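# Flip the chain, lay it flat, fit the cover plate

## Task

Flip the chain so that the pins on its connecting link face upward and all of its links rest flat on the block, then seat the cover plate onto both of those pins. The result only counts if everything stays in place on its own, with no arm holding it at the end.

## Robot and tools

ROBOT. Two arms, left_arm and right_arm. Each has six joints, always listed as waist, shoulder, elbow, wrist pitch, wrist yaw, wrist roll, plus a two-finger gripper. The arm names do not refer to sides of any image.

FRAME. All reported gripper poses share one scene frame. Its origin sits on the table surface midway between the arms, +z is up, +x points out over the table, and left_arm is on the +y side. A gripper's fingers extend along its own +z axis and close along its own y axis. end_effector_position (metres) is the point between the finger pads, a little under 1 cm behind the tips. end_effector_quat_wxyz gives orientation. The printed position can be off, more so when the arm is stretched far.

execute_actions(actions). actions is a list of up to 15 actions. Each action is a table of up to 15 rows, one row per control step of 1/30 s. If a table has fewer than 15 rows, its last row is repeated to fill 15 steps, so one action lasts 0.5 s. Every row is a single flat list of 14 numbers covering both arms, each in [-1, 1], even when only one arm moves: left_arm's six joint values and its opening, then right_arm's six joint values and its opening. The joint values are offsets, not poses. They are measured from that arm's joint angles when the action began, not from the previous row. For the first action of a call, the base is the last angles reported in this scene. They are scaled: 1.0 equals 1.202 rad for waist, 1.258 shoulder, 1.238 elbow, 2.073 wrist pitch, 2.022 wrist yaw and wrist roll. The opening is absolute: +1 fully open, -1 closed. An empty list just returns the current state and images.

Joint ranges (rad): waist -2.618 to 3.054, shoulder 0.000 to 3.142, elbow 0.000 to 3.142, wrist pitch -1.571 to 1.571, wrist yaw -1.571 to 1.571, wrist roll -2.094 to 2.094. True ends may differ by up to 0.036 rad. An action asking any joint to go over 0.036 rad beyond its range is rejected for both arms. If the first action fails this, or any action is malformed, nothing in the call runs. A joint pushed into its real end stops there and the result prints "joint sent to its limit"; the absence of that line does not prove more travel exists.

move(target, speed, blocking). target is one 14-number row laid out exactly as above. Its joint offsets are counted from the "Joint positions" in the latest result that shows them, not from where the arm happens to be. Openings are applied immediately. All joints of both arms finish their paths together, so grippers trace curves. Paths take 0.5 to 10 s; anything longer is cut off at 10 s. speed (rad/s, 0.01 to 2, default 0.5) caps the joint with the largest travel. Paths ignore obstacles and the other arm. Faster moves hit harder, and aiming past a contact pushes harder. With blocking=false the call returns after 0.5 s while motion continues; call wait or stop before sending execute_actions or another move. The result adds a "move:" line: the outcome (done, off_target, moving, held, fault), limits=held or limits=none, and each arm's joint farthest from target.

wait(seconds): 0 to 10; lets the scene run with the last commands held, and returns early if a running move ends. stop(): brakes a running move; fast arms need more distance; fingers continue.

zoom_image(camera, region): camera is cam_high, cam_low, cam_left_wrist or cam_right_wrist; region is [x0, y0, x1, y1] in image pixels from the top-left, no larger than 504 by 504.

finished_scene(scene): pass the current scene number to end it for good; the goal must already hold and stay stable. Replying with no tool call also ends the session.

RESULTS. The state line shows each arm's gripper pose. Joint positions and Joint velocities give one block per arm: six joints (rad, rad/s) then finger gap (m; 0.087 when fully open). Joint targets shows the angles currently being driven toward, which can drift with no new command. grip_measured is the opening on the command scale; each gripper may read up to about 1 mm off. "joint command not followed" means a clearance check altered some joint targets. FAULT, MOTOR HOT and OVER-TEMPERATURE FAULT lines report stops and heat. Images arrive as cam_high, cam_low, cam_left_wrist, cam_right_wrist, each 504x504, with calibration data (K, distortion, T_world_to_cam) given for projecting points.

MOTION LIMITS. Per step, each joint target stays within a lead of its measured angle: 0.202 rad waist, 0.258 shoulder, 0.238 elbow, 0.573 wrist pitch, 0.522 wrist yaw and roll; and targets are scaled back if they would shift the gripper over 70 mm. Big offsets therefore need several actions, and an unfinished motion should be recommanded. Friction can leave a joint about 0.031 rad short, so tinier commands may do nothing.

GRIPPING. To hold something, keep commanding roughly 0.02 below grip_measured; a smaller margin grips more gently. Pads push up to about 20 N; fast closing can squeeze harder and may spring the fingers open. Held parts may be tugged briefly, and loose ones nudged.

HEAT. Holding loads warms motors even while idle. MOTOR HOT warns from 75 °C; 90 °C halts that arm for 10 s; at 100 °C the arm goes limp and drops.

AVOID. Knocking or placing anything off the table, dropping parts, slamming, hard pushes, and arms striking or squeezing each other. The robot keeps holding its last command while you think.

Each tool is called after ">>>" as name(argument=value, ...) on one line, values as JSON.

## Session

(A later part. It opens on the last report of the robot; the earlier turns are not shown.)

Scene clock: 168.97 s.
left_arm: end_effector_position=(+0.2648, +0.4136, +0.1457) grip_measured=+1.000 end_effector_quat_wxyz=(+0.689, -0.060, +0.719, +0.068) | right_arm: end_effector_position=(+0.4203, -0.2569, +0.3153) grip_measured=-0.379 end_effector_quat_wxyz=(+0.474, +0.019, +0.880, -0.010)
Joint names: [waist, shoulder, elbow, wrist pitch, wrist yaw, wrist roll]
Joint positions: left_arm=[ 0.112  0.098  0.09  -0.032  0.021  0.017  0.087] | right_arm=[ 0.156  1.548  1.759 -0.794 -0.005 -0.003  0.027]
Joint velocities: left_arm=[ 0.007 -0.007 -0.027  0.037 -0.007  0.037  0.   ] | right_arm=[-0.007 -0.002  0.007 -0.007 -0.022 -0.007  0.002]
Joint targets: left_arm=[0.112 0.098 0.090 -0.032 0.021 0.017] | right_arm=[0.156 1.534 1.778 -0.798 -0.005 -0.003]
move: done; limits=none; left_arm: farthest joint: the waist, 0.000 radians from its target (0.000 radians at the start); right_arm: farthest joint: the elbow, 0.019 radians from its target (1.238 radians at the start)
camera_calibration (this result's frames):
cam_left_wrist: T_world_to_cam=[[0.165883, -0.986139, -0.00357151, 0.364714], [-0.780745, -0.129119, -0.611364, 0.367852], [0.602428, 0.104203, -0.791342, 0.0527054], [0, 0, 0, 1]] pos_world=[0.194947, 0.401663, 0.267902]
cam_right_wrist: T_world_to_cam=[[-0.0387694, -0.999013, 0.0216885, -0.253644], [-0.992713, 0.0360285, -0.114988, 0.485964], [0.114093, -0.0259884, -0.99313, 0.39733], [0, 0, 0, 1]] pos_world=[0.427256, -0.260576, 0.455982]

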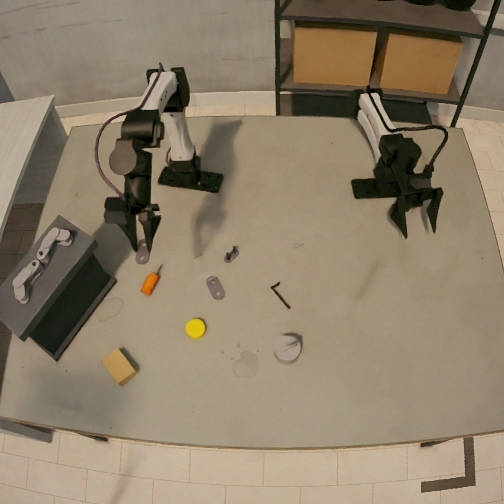

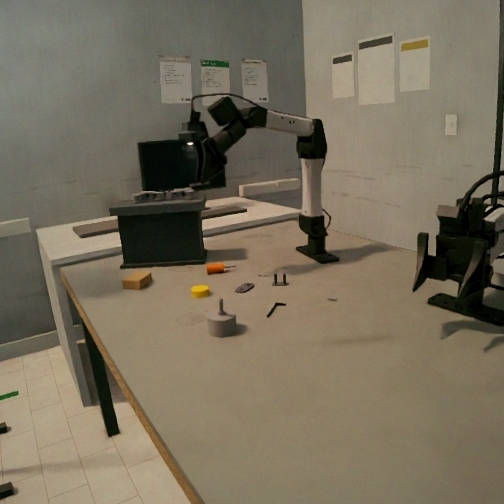

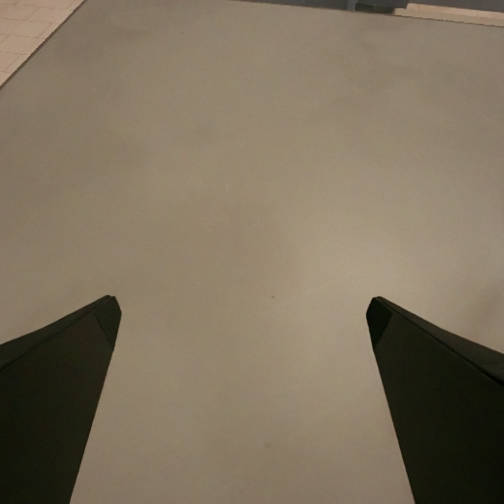

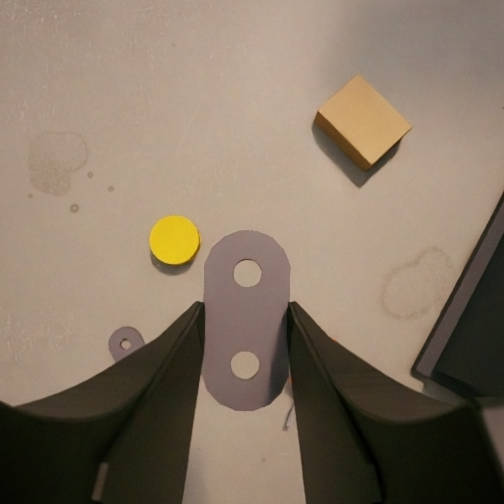

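>>> move(target=[0,0,0,0,0,0,1,-0.552,0.327,0.356,-0.018,-0.116,-0.078,-0.42], speed=0.4)

Scene clock: 174.87 s.
left_arm: end_effector_position=(+0.2648, +0.4136, +0.1457) grip_measured=+1.000 end_effector_quat_wxyz=(+0.689, -0.060, +0.719, +0.068) | right_arm: end_effector_position=(+0.4108, -0.5543, +0.2979) grip_measured=-0.379 end_effector_quat_wxyz=(+0.461, +0.192, +0.860, -0.104)
Joint names: [waist, shoulder, elbow, wrist pitch, wrist yaw, wrist roll]
Joint positions: left_arm=[ 0.112  0.098  0.09  -0.032  0.021  0.017  0.087] | right_arm=[-0.51   1.948  2.172 -0.828 -0.227 -0.156  0.027]
Joint velocities: left_arm=[ 0.012 -0.027 -0.007 -0.037 -0.022 -0.037  0.   ] | right_arm=[-0.007  0.007  0.002 -0.007 -0.037 -0.007 -0.001]
Joint targets: left_arm=[0.112 0.098 0.090 -0.032 0.021 0.017] | right_arm=[-0.507 1.959 2.199 -0.831 -0.240 -0.160]
move: off_target (right_arm); limits=none; left_arm: farthest joint: the waist, 0.000 radians from its target (0.000 radians at the start); right_arm: farthest joint: the elbow, 0.028 radians from its target (0.441 radians at the start)
camera_calibration (this result's frames):
cam_left_wrist: T_world_to_cam=[[0.165883, -0.986139, -0.00357151, 0.364714], [-0.780745, -0.129119, -0.611364, 0.367852], [0.602428, 0.104203, -0.791342, 0.0527054], [0, 0, 0, 1]] pos_world=[0.194947, 0.401663, 0.267902]
cam_right_wrist: T_world_to_cam=[[-0.422477, -0.906071, 0.0234252, -0.342144], [-0.901789, 0.417604, -0.111281, 0.658254], [0.0910459, -0.0681383, -0.993513, 0.359609], [0, 0, 0, 1]] pos_world=[0.416317, -0.560393, 0.438542]

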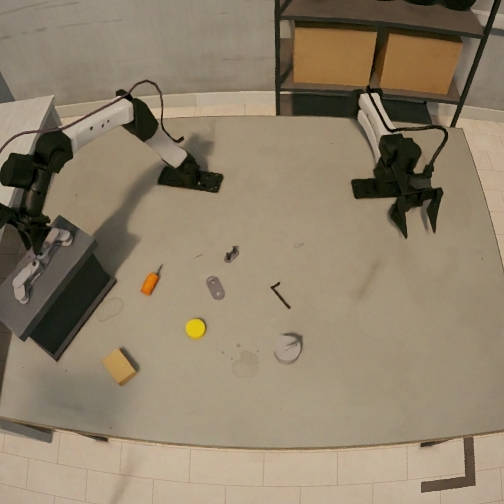

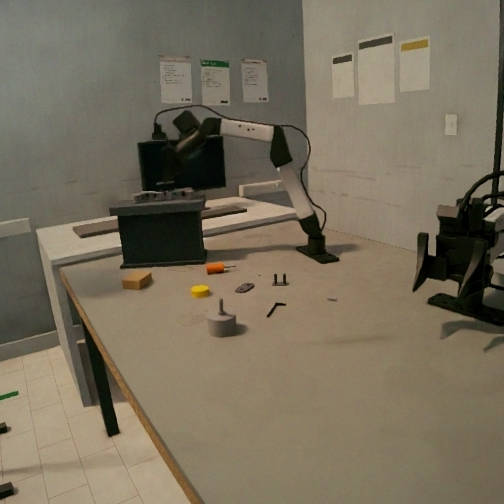

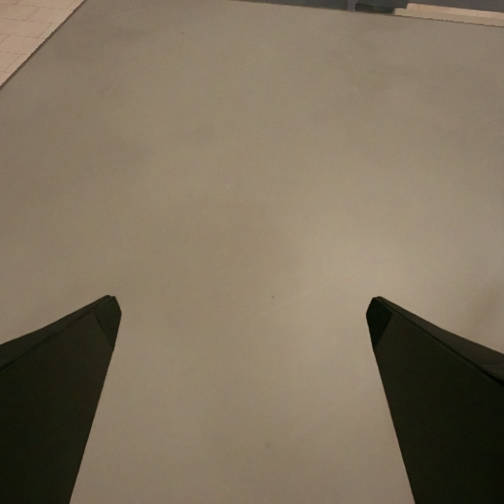

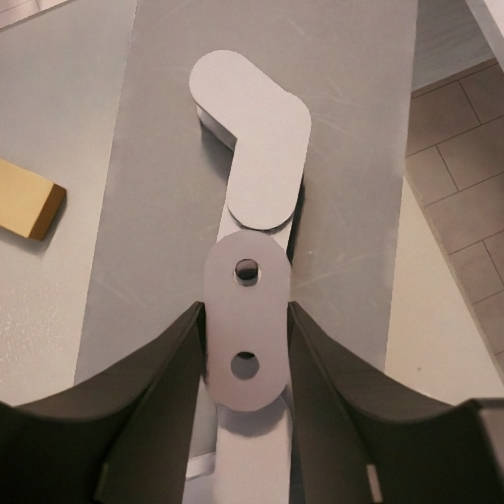

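>>> zoom_image(camera="cam_right_wrist", region=[150,220,350,420])

Region (150, 220, 350, 420) of cam_right_wrist's 504x504 image, scaled by 2.520, with more detail than that image has.

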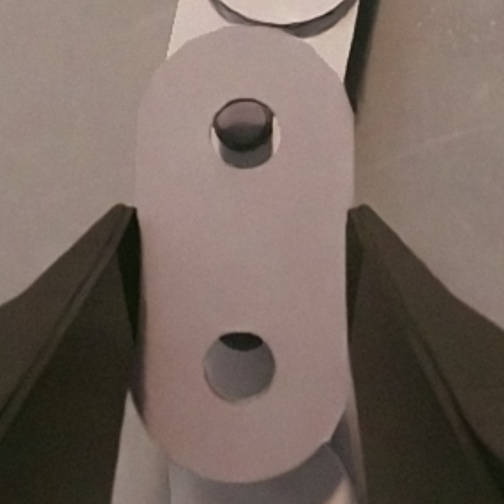

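>>> move(target=[0,0,0,0,0,0,1,0.002,-0.039,-0.098,0.047,-0.006,-0.002,-0.42], speed=0.1)

>>> zoom_image(camera="cam_right_wrist", region=[150,220,350,420])

Scene clock: 185.27 s.
left_arm: end_effector_position=(+0.2648, +0.4136, +0.1457) grip_measured=+1.000 end_effector_quat_wxyz=(+0.689, -0.060, +0.719, +0.068) | right_arm: end_effector_position=(+0.4121, -0.5554, +0.2830) grip_measured=-0.379 end_effector_quat_wxyz=(+0.462, +0.192, +0.860, -0.104)
Joint names: [waist, shoulder, elbow, wrist pitch, wrist yaw, wrist roll]
Joint positions: left_arm=[ 0.112  0.098  0.09  -0.032  0.021  0.017  0.087] | right_arm=[-0.51   1.921  2.068 -0.749 -0.228 -0.156  0.027]
Joint velocities: left_arm=[ 0.007  0.002 -0.032  0.037  0.007  0.022  0.   ] | right_arm=[-0.017 -0.007 -0.002  0.022 -0.007  0.007 -0.   ]
Joint targets: left_arm=[0.112 0.098 0.090 -0.032 0.021 0.017] | right_arm=[-0.508 1.899 2.050 -0.730 -0.239 -0.159]
move: off_target (right_arm); limits=none; left_arm: farthest joint: the waist, 0.000 radians from its target (0.000 radians at the start); right_arm: farthest joint: the shoulder, 0.022 radians from its target (0.049 radians at the start)
camera_calibration (this result's frames):
cam_left_wrist: T_world_to_cam=[[0.165883, -0.986139, -0.00357151, 0.364714], [-0.780745, -0.129119, -0.611364, 0.367852], [0.602428, 0.104203, -0.791342, 0.0527054], [0, 0, 0, 1]] pos_world=[0.194947, 0.401663, 0.267902]
cam_right_wrist: T_world_to_cam=[[-0.42223, -0.906178, 0.0237418, -0.342466], [-0.901743, 0.417199, -0.113161, 0.65858], [0.0926393, -0.0691892, -0.993293, 0.343361], [0, 0, 0, 1]] pos_world=[0.417462, -0.561337, 0.423715]

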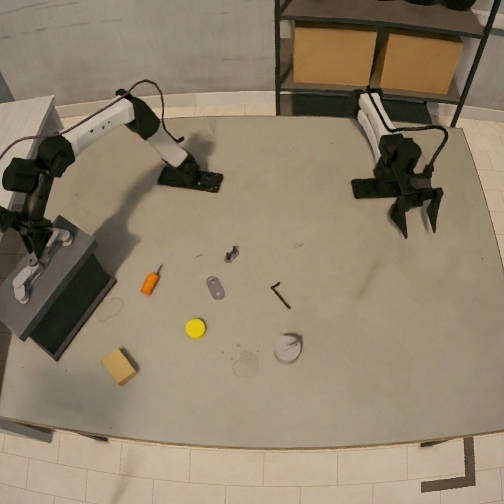

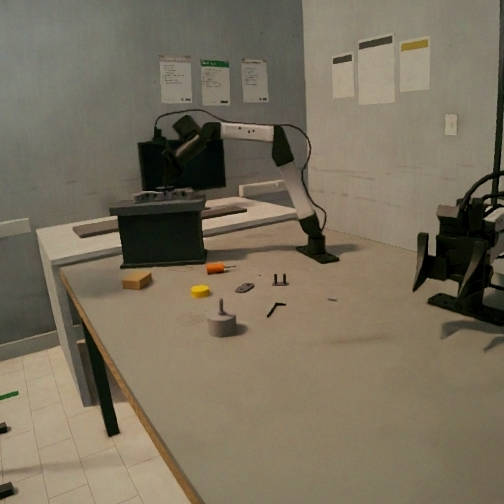

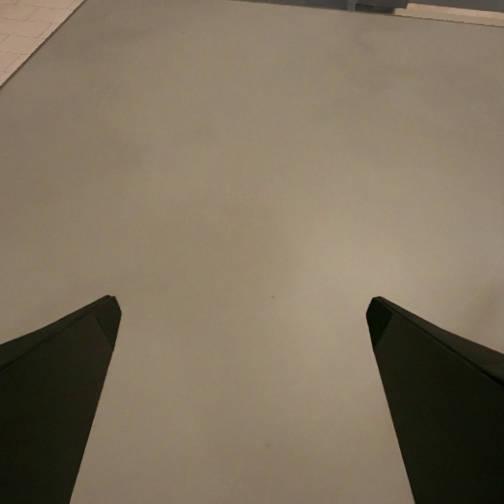

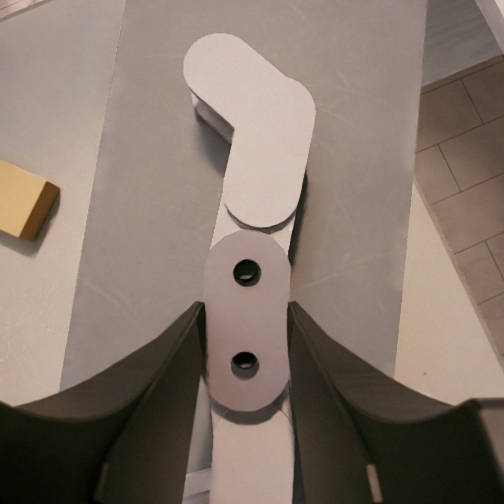

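Region (150, 220, 350, 420) of cam_right_wrist's 504x504 image, scaled by 2.520, with more detail than that image has.

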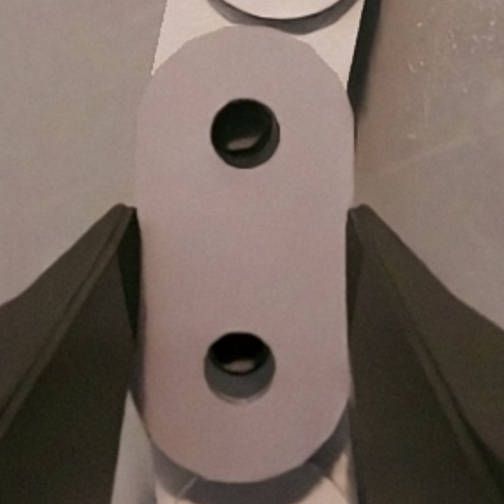

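>>> move(target=[0,0,0,0,0,0,1,0.002,-0.0275,-0.052,0.029,-0.009,-0.002,-0.42], speed=0.06)

>>> zoom_image(camera="cam_right_wrist", region=[150,220,350,420])

Scene clock: 190.47 s.
left_arm: end_effector_position=(+0.2648, +0.4136, +0.1457) grip_measured=+1.000 end_effector_quat_wxyz=(+0.689, -0.060, +0.719, +0.068) | right_arm: end_effector_position=(+0.4139, -0.5555, +0.2776) grip_measured=-0.379 end_effector_quat_wxyz=(+0.466, +0.189, +0.858, -0.103)
Joint names: [waist, shoulder, elbow, wrist pitch, wrist yaw, wrist roll]
Joint positions: left_arm=[ 0.112  0.098  0.09  -0.032  0.021  0.017  0.087] | right_arm=[-0.51   1.91   2.022 -0.707 -0.234 -0.156  0.027]
Joint velocities: left_arm=[-0.027 -0.002 -0.012  0.007  0.081 -0.007  0.   ] | right_arm=[-0.002  0.002 -0.022 -0.022 -0.081  0.022  0.   ]
Joint targets: left_arm=[0.112 0.098 0.090 -0.032 0.021 0.017] | right_arm=[-0.508 1.887 2.003 -0.689 -0.246 -0.160]
move: off_target (right_arm); limits=none; left_arm: farthest joint: the waist, 0.000 radians from its target (0.000 radians at the start); right_arm: farthest joint: the shoulder, 0.023 radians from its target (0.035 radians at the start)
camera_calibration (this result's frames):
cam_left_wrist: T_world_to_cam=[[0.165883, -0.986139, -0.00357151, 0.364714], [-0.780745, -0.129119, -0.611364, 0.367852], [0.602428, 0.104203, -0.791342, 0.0527054], [0, 0, 0, 1]] pos_world=[0.194947, 0.401663, 0.267902]
cam_right_wrist: T_world_to_cam=[[-0.417564, -0.90837, 0.0224576, -0.344438], [-0.902972, 0.412071, -0.121815, 0.659663], [0.101399, -0.0711441, -0.992299, 0.332789], [0, 0, 0, 1]] pos_world=[0.418088, -0.561029, 0.418318]

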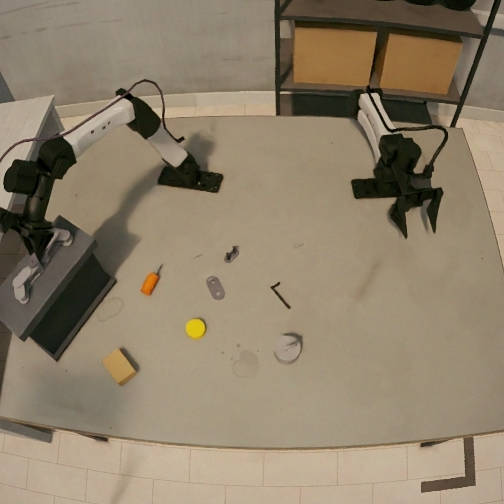

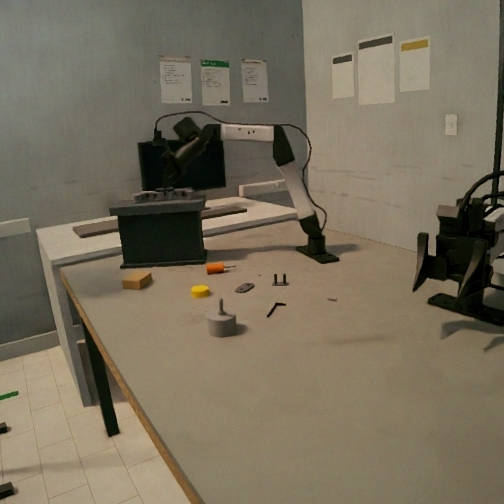

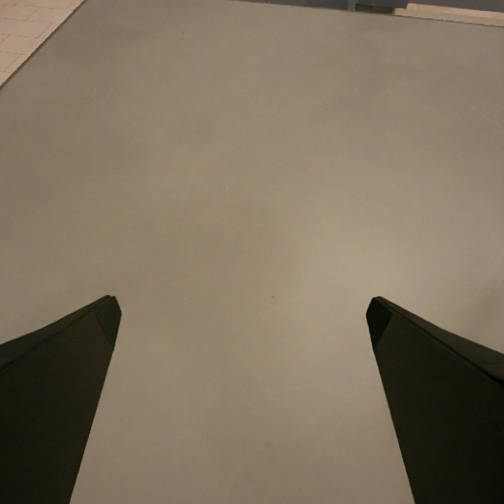

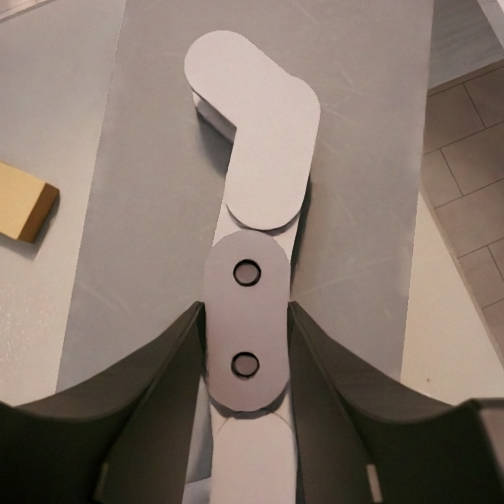

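Region (150, 220, 350, 420) of cam_right_wrist's 504x504 image, scaled by 2.520, with more detail than that image has.

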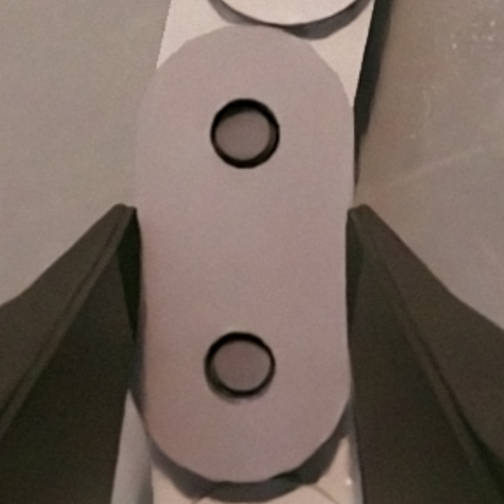

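>>> execute_actions(actions=[[[0,0,0,0,0,0,1,0.002,-0.019,-0.019,0.010,-0.005,-0.002,-0.42],[0,0,0,0,0,0,1,0.002,-0.019,-0.019,0.010,-0.005,-0.002,-0.42],[0,0,0,0,0,0,1,0.002,-0.020,-0.023,0.012,-0.005,-0.002,-0.42],[0,0,0,0,0,0,1,0.002,-0.020,-0.023,0.012,-0.005,-0.002,-0.42],[0,0,0,0,0,0,1,0.002,-0.021,-0.027,0.014,-0.005,-0.002,-0.42],[0,0,0,0,0,0,1,0.002,-0.021,-0.027,0.014,-0.005,-0.002,-0.42],[0,0,0,0,0,0,1,0.002,-0.022,-0.031,0.016,-0.005,-0.002,-0.42],[0,0,0,0,0,0,1,0.002,-0.022,-0.031,0.016,-0.005,-0.002,-0.42],[0,0,0,0,0,0,1,0.002,-0.023,-0.034,0.017,-0.005,-0.002,-0.42]],[[0,0,0,0,0,0,1,0.002,-0.019,-0.019,0.010,-0.005,-0.002,-0.42],[0,0,0,0,0,0,1,0.002,-0.019,-0.019,0.010,-0.005,-0.002,-0.42],[0,0,0,0,0,0,1,0.002,-0.020,-0.023,0.012,-0.005,-0.002,-0.42],[0,0,0,0,0,0,1,0.002,-0.020,-0.023,0.012,-0.005,-0.002,-0.42],[0,0,0,0,0,0,1,0.002,-0.021,-0.027,0.014,-0.005,-0.002,-0.42],[0,0,0,0,0,0,1,0.002,-0.021,-0.027,0.014,-0.005,-0.002,-0.42],[0,0,0,0,0,0,1,0.002,-0.022,-0.031,0.016,-0.005,-0.002,-0.42],[0,0,0,0,0,0,1,0.002,-0.022,-0.031,0.016,-0.005,-0.002,-0.42],[0,0,0,0,0,0,1,0.002,-0.023,-0.034,0.017,-0.005,-0.002,-0.42]]])

>>> zoom_image(camera="cam_right_wrist", region=[150,220,350,420])

>>> zoom_image(camera="cam_low", region=[120,150,210,220])

Scene clock: 199.43 s.
left_arm: end_effector_position=(+0.2648, +0.4136, +0.1457) grip_measured=+1.000 end_effector_quat_wxyz=(+0.689, -0.060, +0.719, +0.068) | right_arm: end_effector_position=(+0.4143, -0.5557, +0.2699) grip_measured=-0.379 end_effector_quat_wxyz=(+0.466, +0.189, +0.858, -0.103)
Joint names: [waist, shoulder, elbow, wrist pitch, wrist yaw, wrist roll]
Joint positions: left_arm=[ 0.112  0.098  0.09  -0.032  0.021  0.017  0.087] | right_arm=[-0.51   1.899  1.975 -0.67  -0.235 -0.156  0.027]
Joint velocities: left_arm=[-0.002 -0.002 -0.012  0.037 -0.007 -0.022  0.   ] | right_arm=[-0.007 -0.022 -0.002 -0.007 -0.007  0.007  0.   ]
Joint targets: left_arm=[0.112 0.098 0.090 -0.032 0.021 0.017] | right_arm=[-0.508 1.875 1.956 -0.652 -0.245 -0.160]
camera_calibration (this result's frames):
cam_left_wrist: T_world_to_cam=[[0.165883, -0.986139, -0.00357151, 0.364714], [-0.780745, -0.129119, -0.611364, 0.367852], [0.602428, 0.104203, -0.791342, 0.0527054], [0, 0, 0, 1]] pos_world=[0.194947, 0.401663, 0.267902]
cam_right_wrist: T_world_to_cam=[[-0.417094, -0.90858, 0.0226795, -0.344706], [-0.903152, 0.411551, -0.122236, 0.659039], [0.101727, -0.071467, -0.992242, 0.324738], [0, 0, 0, 1]] pos_world=[0.418403, -0.561213, 0.410594]

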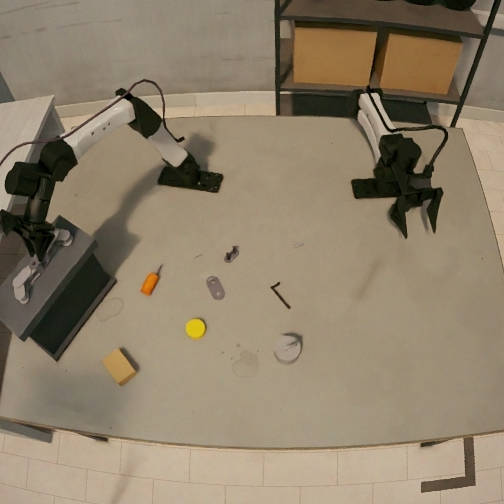

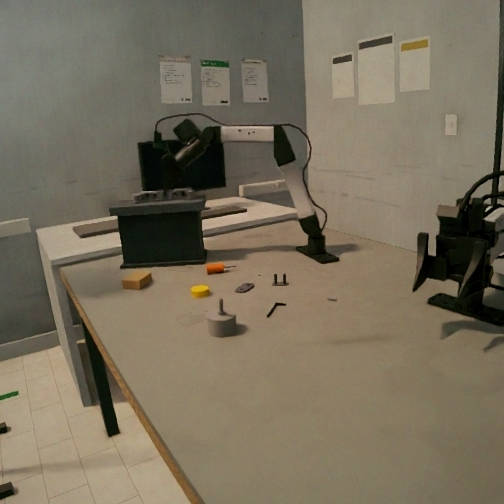

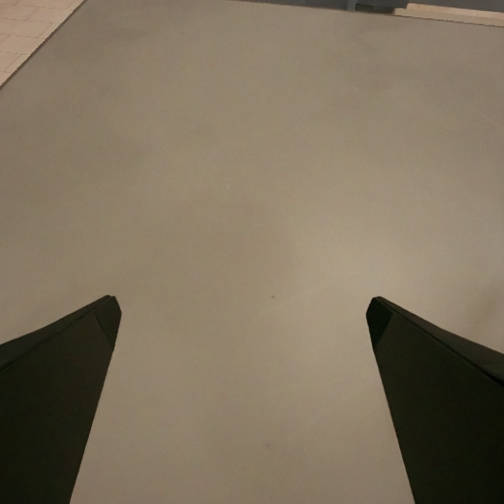

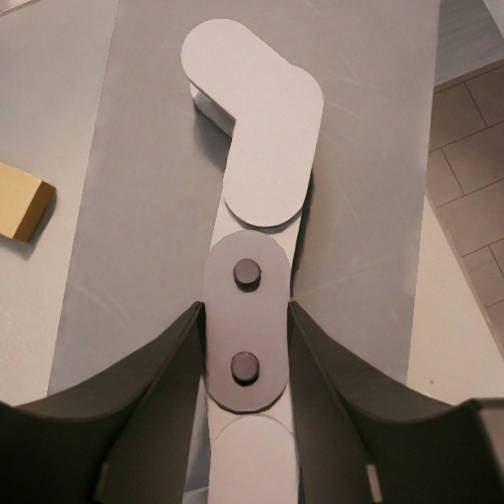

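Region (150, 220, 350, 420) of cam_right_wrist's 504x504 image, scaled by 2.520, with more detail than that image has.

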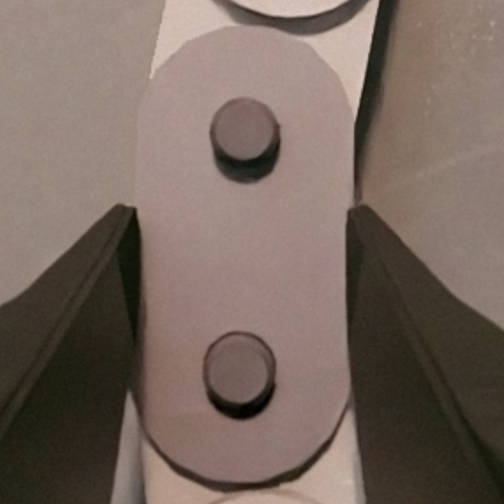

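Region (120, 150, 210, 220) of cam_low's 504x504 image, scaled by 5.600, with more detail than that image has.

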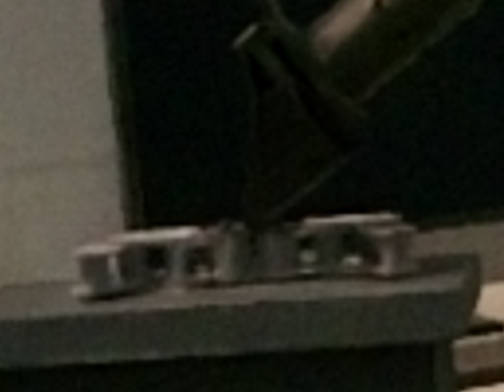

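Release and retreat.

>>> execute_actions(actions=[[[0,0,0,0,0,0,1,0,0,0,0,0,0,-0.3]],[[0,0,0,0,0,0,1,0,0,0,0,0,0,-0.1]]])

>>> move(target=[0,0,0,0,0,0,1,0,0,0.16,-0.04,0,0,-0.1], speed=0.2)

>>> zoom_image(camera="cam_low", region=[120,150,210,220])

Scene clock: 204.23 s.
left_arm: end_effector_position=(+0.2648, +0.4136, +0.1457) grip_measured=+1.000 end_effector_quat_wxyz=(+0.689, -0.060, +0.719, +0.068) | right_arm: end_effector_position=(+0.4143, -0.5557, +0.2699) grip_measured=-0.100 end_effector_quat_wxyz=(+0.466, +0.189, +0.858, -0.103)
Joint names: [waist, shoulder, elbow, wrist pitch, wrist yaw, wrist roll]
Joint positions: left_arm=[ 0.112  0.098  0.09  -0.032  0.021  0.017  0.087] | right_arm=[-0.51   1.899  1.975 -0.67  -0.235 -0.156  0.039]
Joint velocities: left_arm=[-0.002 -0.002 -0.007 -0.037 -0.007 -0.066  0.   ] | right_arm=[ 0.002  0.002 -0.007 -0.007  0.051  0.007 -0.   ]
Joint targets: left_arm=[0.112 0.098 0.090 -0.032 0.021 0.017] | right_arm=[-0.510 1.899 1.975 -0.670 -0.235 -0.156]
camera_calibration (this result's frames):
cam_left_wrist: T_world_to_cam=[[0.165883, -0.986139, -0.00357151, 0.364714], [-0.780745, -0.129119, -0.611364, 0.367852], [0.602428, 0.104203, -0.791342, 0.0527054], [0, 0, 0, 1]] pos_world=[0.194947, 0.401663, 0.267902]
cam_right_wrist: T_world_to_cam=[[-0.417094, -0.90858, 0.0226795, -0.344706], [-0.903152, 0.411551, -0.122236, 0.659039], [0.101727, -0.071467, -0.992242, 0.324738], [0, 0, 0, 1]] pos_world=[0.418403, -0.561213, 0.410594]

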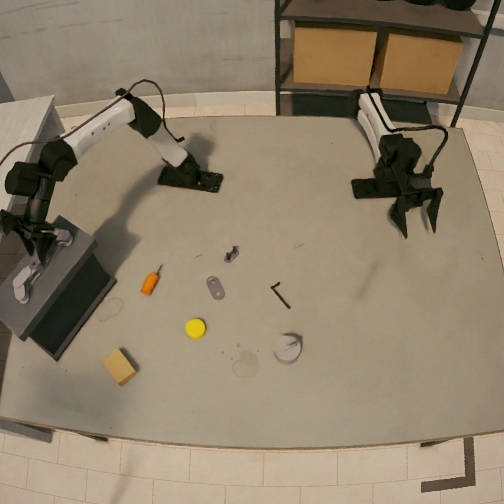

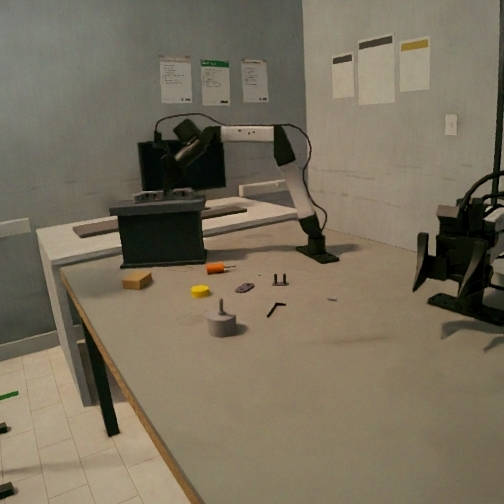

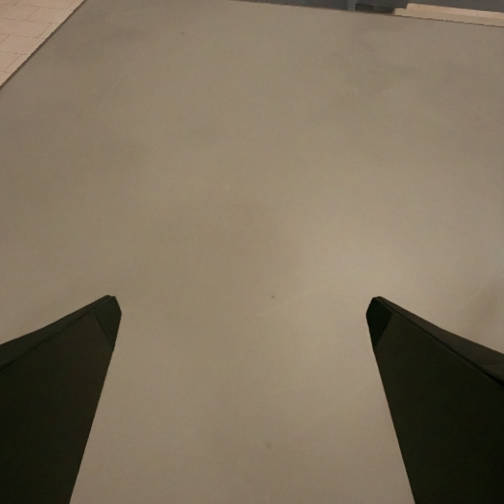

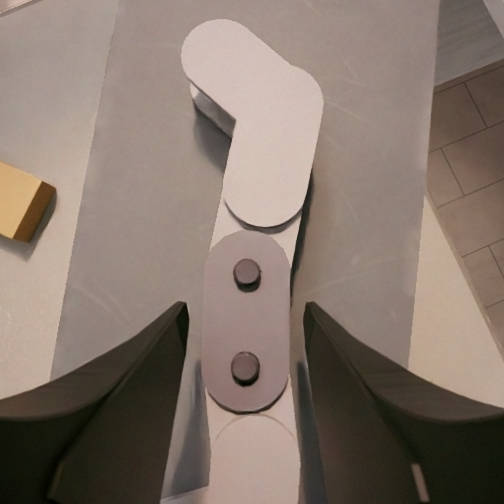

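Scene clock: 205.80 s.
left_arm: end_effector_position=(+0.2648, +0.4136, +0.1457) grip_measured=+1.000 end_effector_quat_wxyz=(+0.689, -0.060, +0.719, +0.068) | right_arm: end_effector_position=(+0.4141, -0.5556, +0.3317) grip_measured=-0.100 end_effector_quat_wxyz=(+0.507, +0.177, +0.834, -0.125)
Joint names: [waist, shoulder, elbow, wrist pitch, wrist yaw, wrist roll]
Joint positions: left_arm=[ 0.112  0.098  0.09  -0.032  0.021  0.017  0.087] | right_arm=[-0.51   1.899  2.153 -0.74  -0.235 -0.156  0.039]
Joint velocities: left_arm=[-0.012 -0.002 -0.007  0.022  0.037 -0.095  0.   ] | right_arm=[ 0.007  0.012 -0.012  0.007 -0.081  0.037  0.   ]
Joint targets: left_arm=[0.112 0.098 0.090 -0.032 0.021 0.017] | right_arm=[-0.510 1.899 2.172 -0.753 -0.235 -0.156]
move: done; limits=none; left_arm: farthest joint: the waist, 0.000 radians from its target (0.000 radians at the start); right_arm: farthest joint: the elbow, 0.020 radians from its target (0.199 radians at the start)
camera_calibration (this result's frames):
cam_left_wrist: T_world_to_cam=[[0.165883, -0.986139, -0.00357151, 0.364714], [-0.780745, -0.129119, -0.611364, 0.367852], [0.602428, 0.104203, -0.791342, 0.0527054], [0, 0, 0, 1]] pos_world=[0.194947, 0.401663, 0.267902]
cam_right_wrist: T_world_to_cam=[[-0.420173, -0.905907, 0.0527837, -0.353262], [-0.889021, 0.399285, -0.224081, 0.68747], [0.181921, -0.141079, -0.97314, 0.307909], [0, 0, 0, 1]] pos_world=[0.406729, -0.55108, 0.472334]

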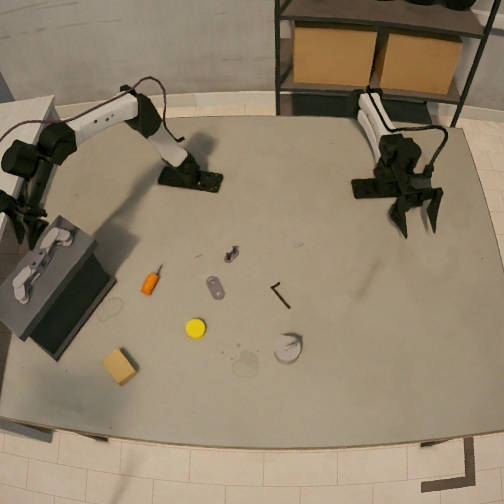

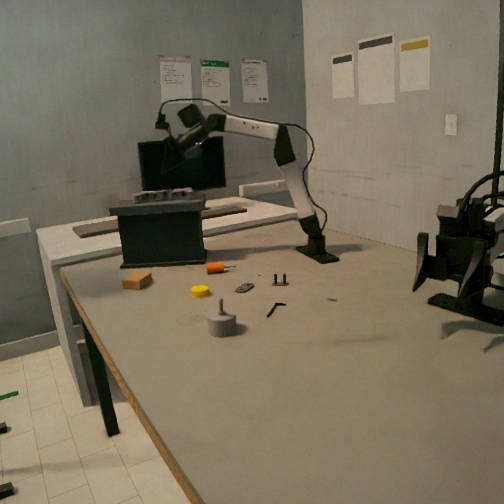

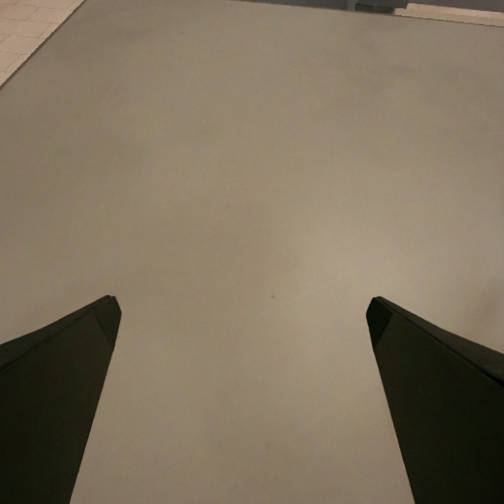

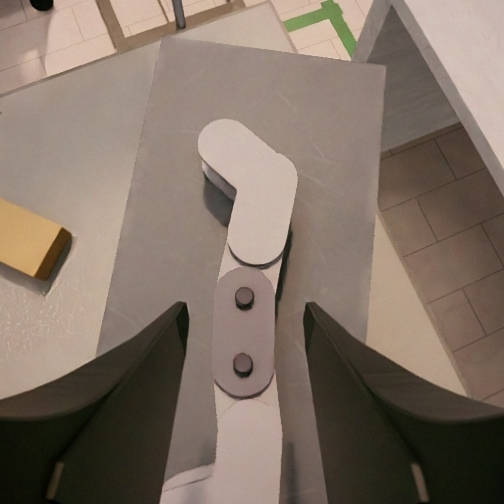

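Region (120, 150, 210, 220) of cam_low's 504x504 image, scaled by 5.600, with more detail than that image has.

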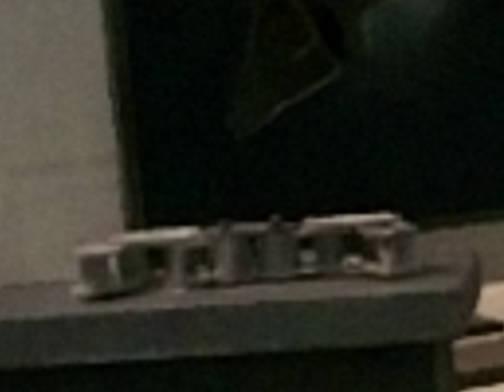

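>>> finished_scene(scene=2)

The scene is finished: the task was done.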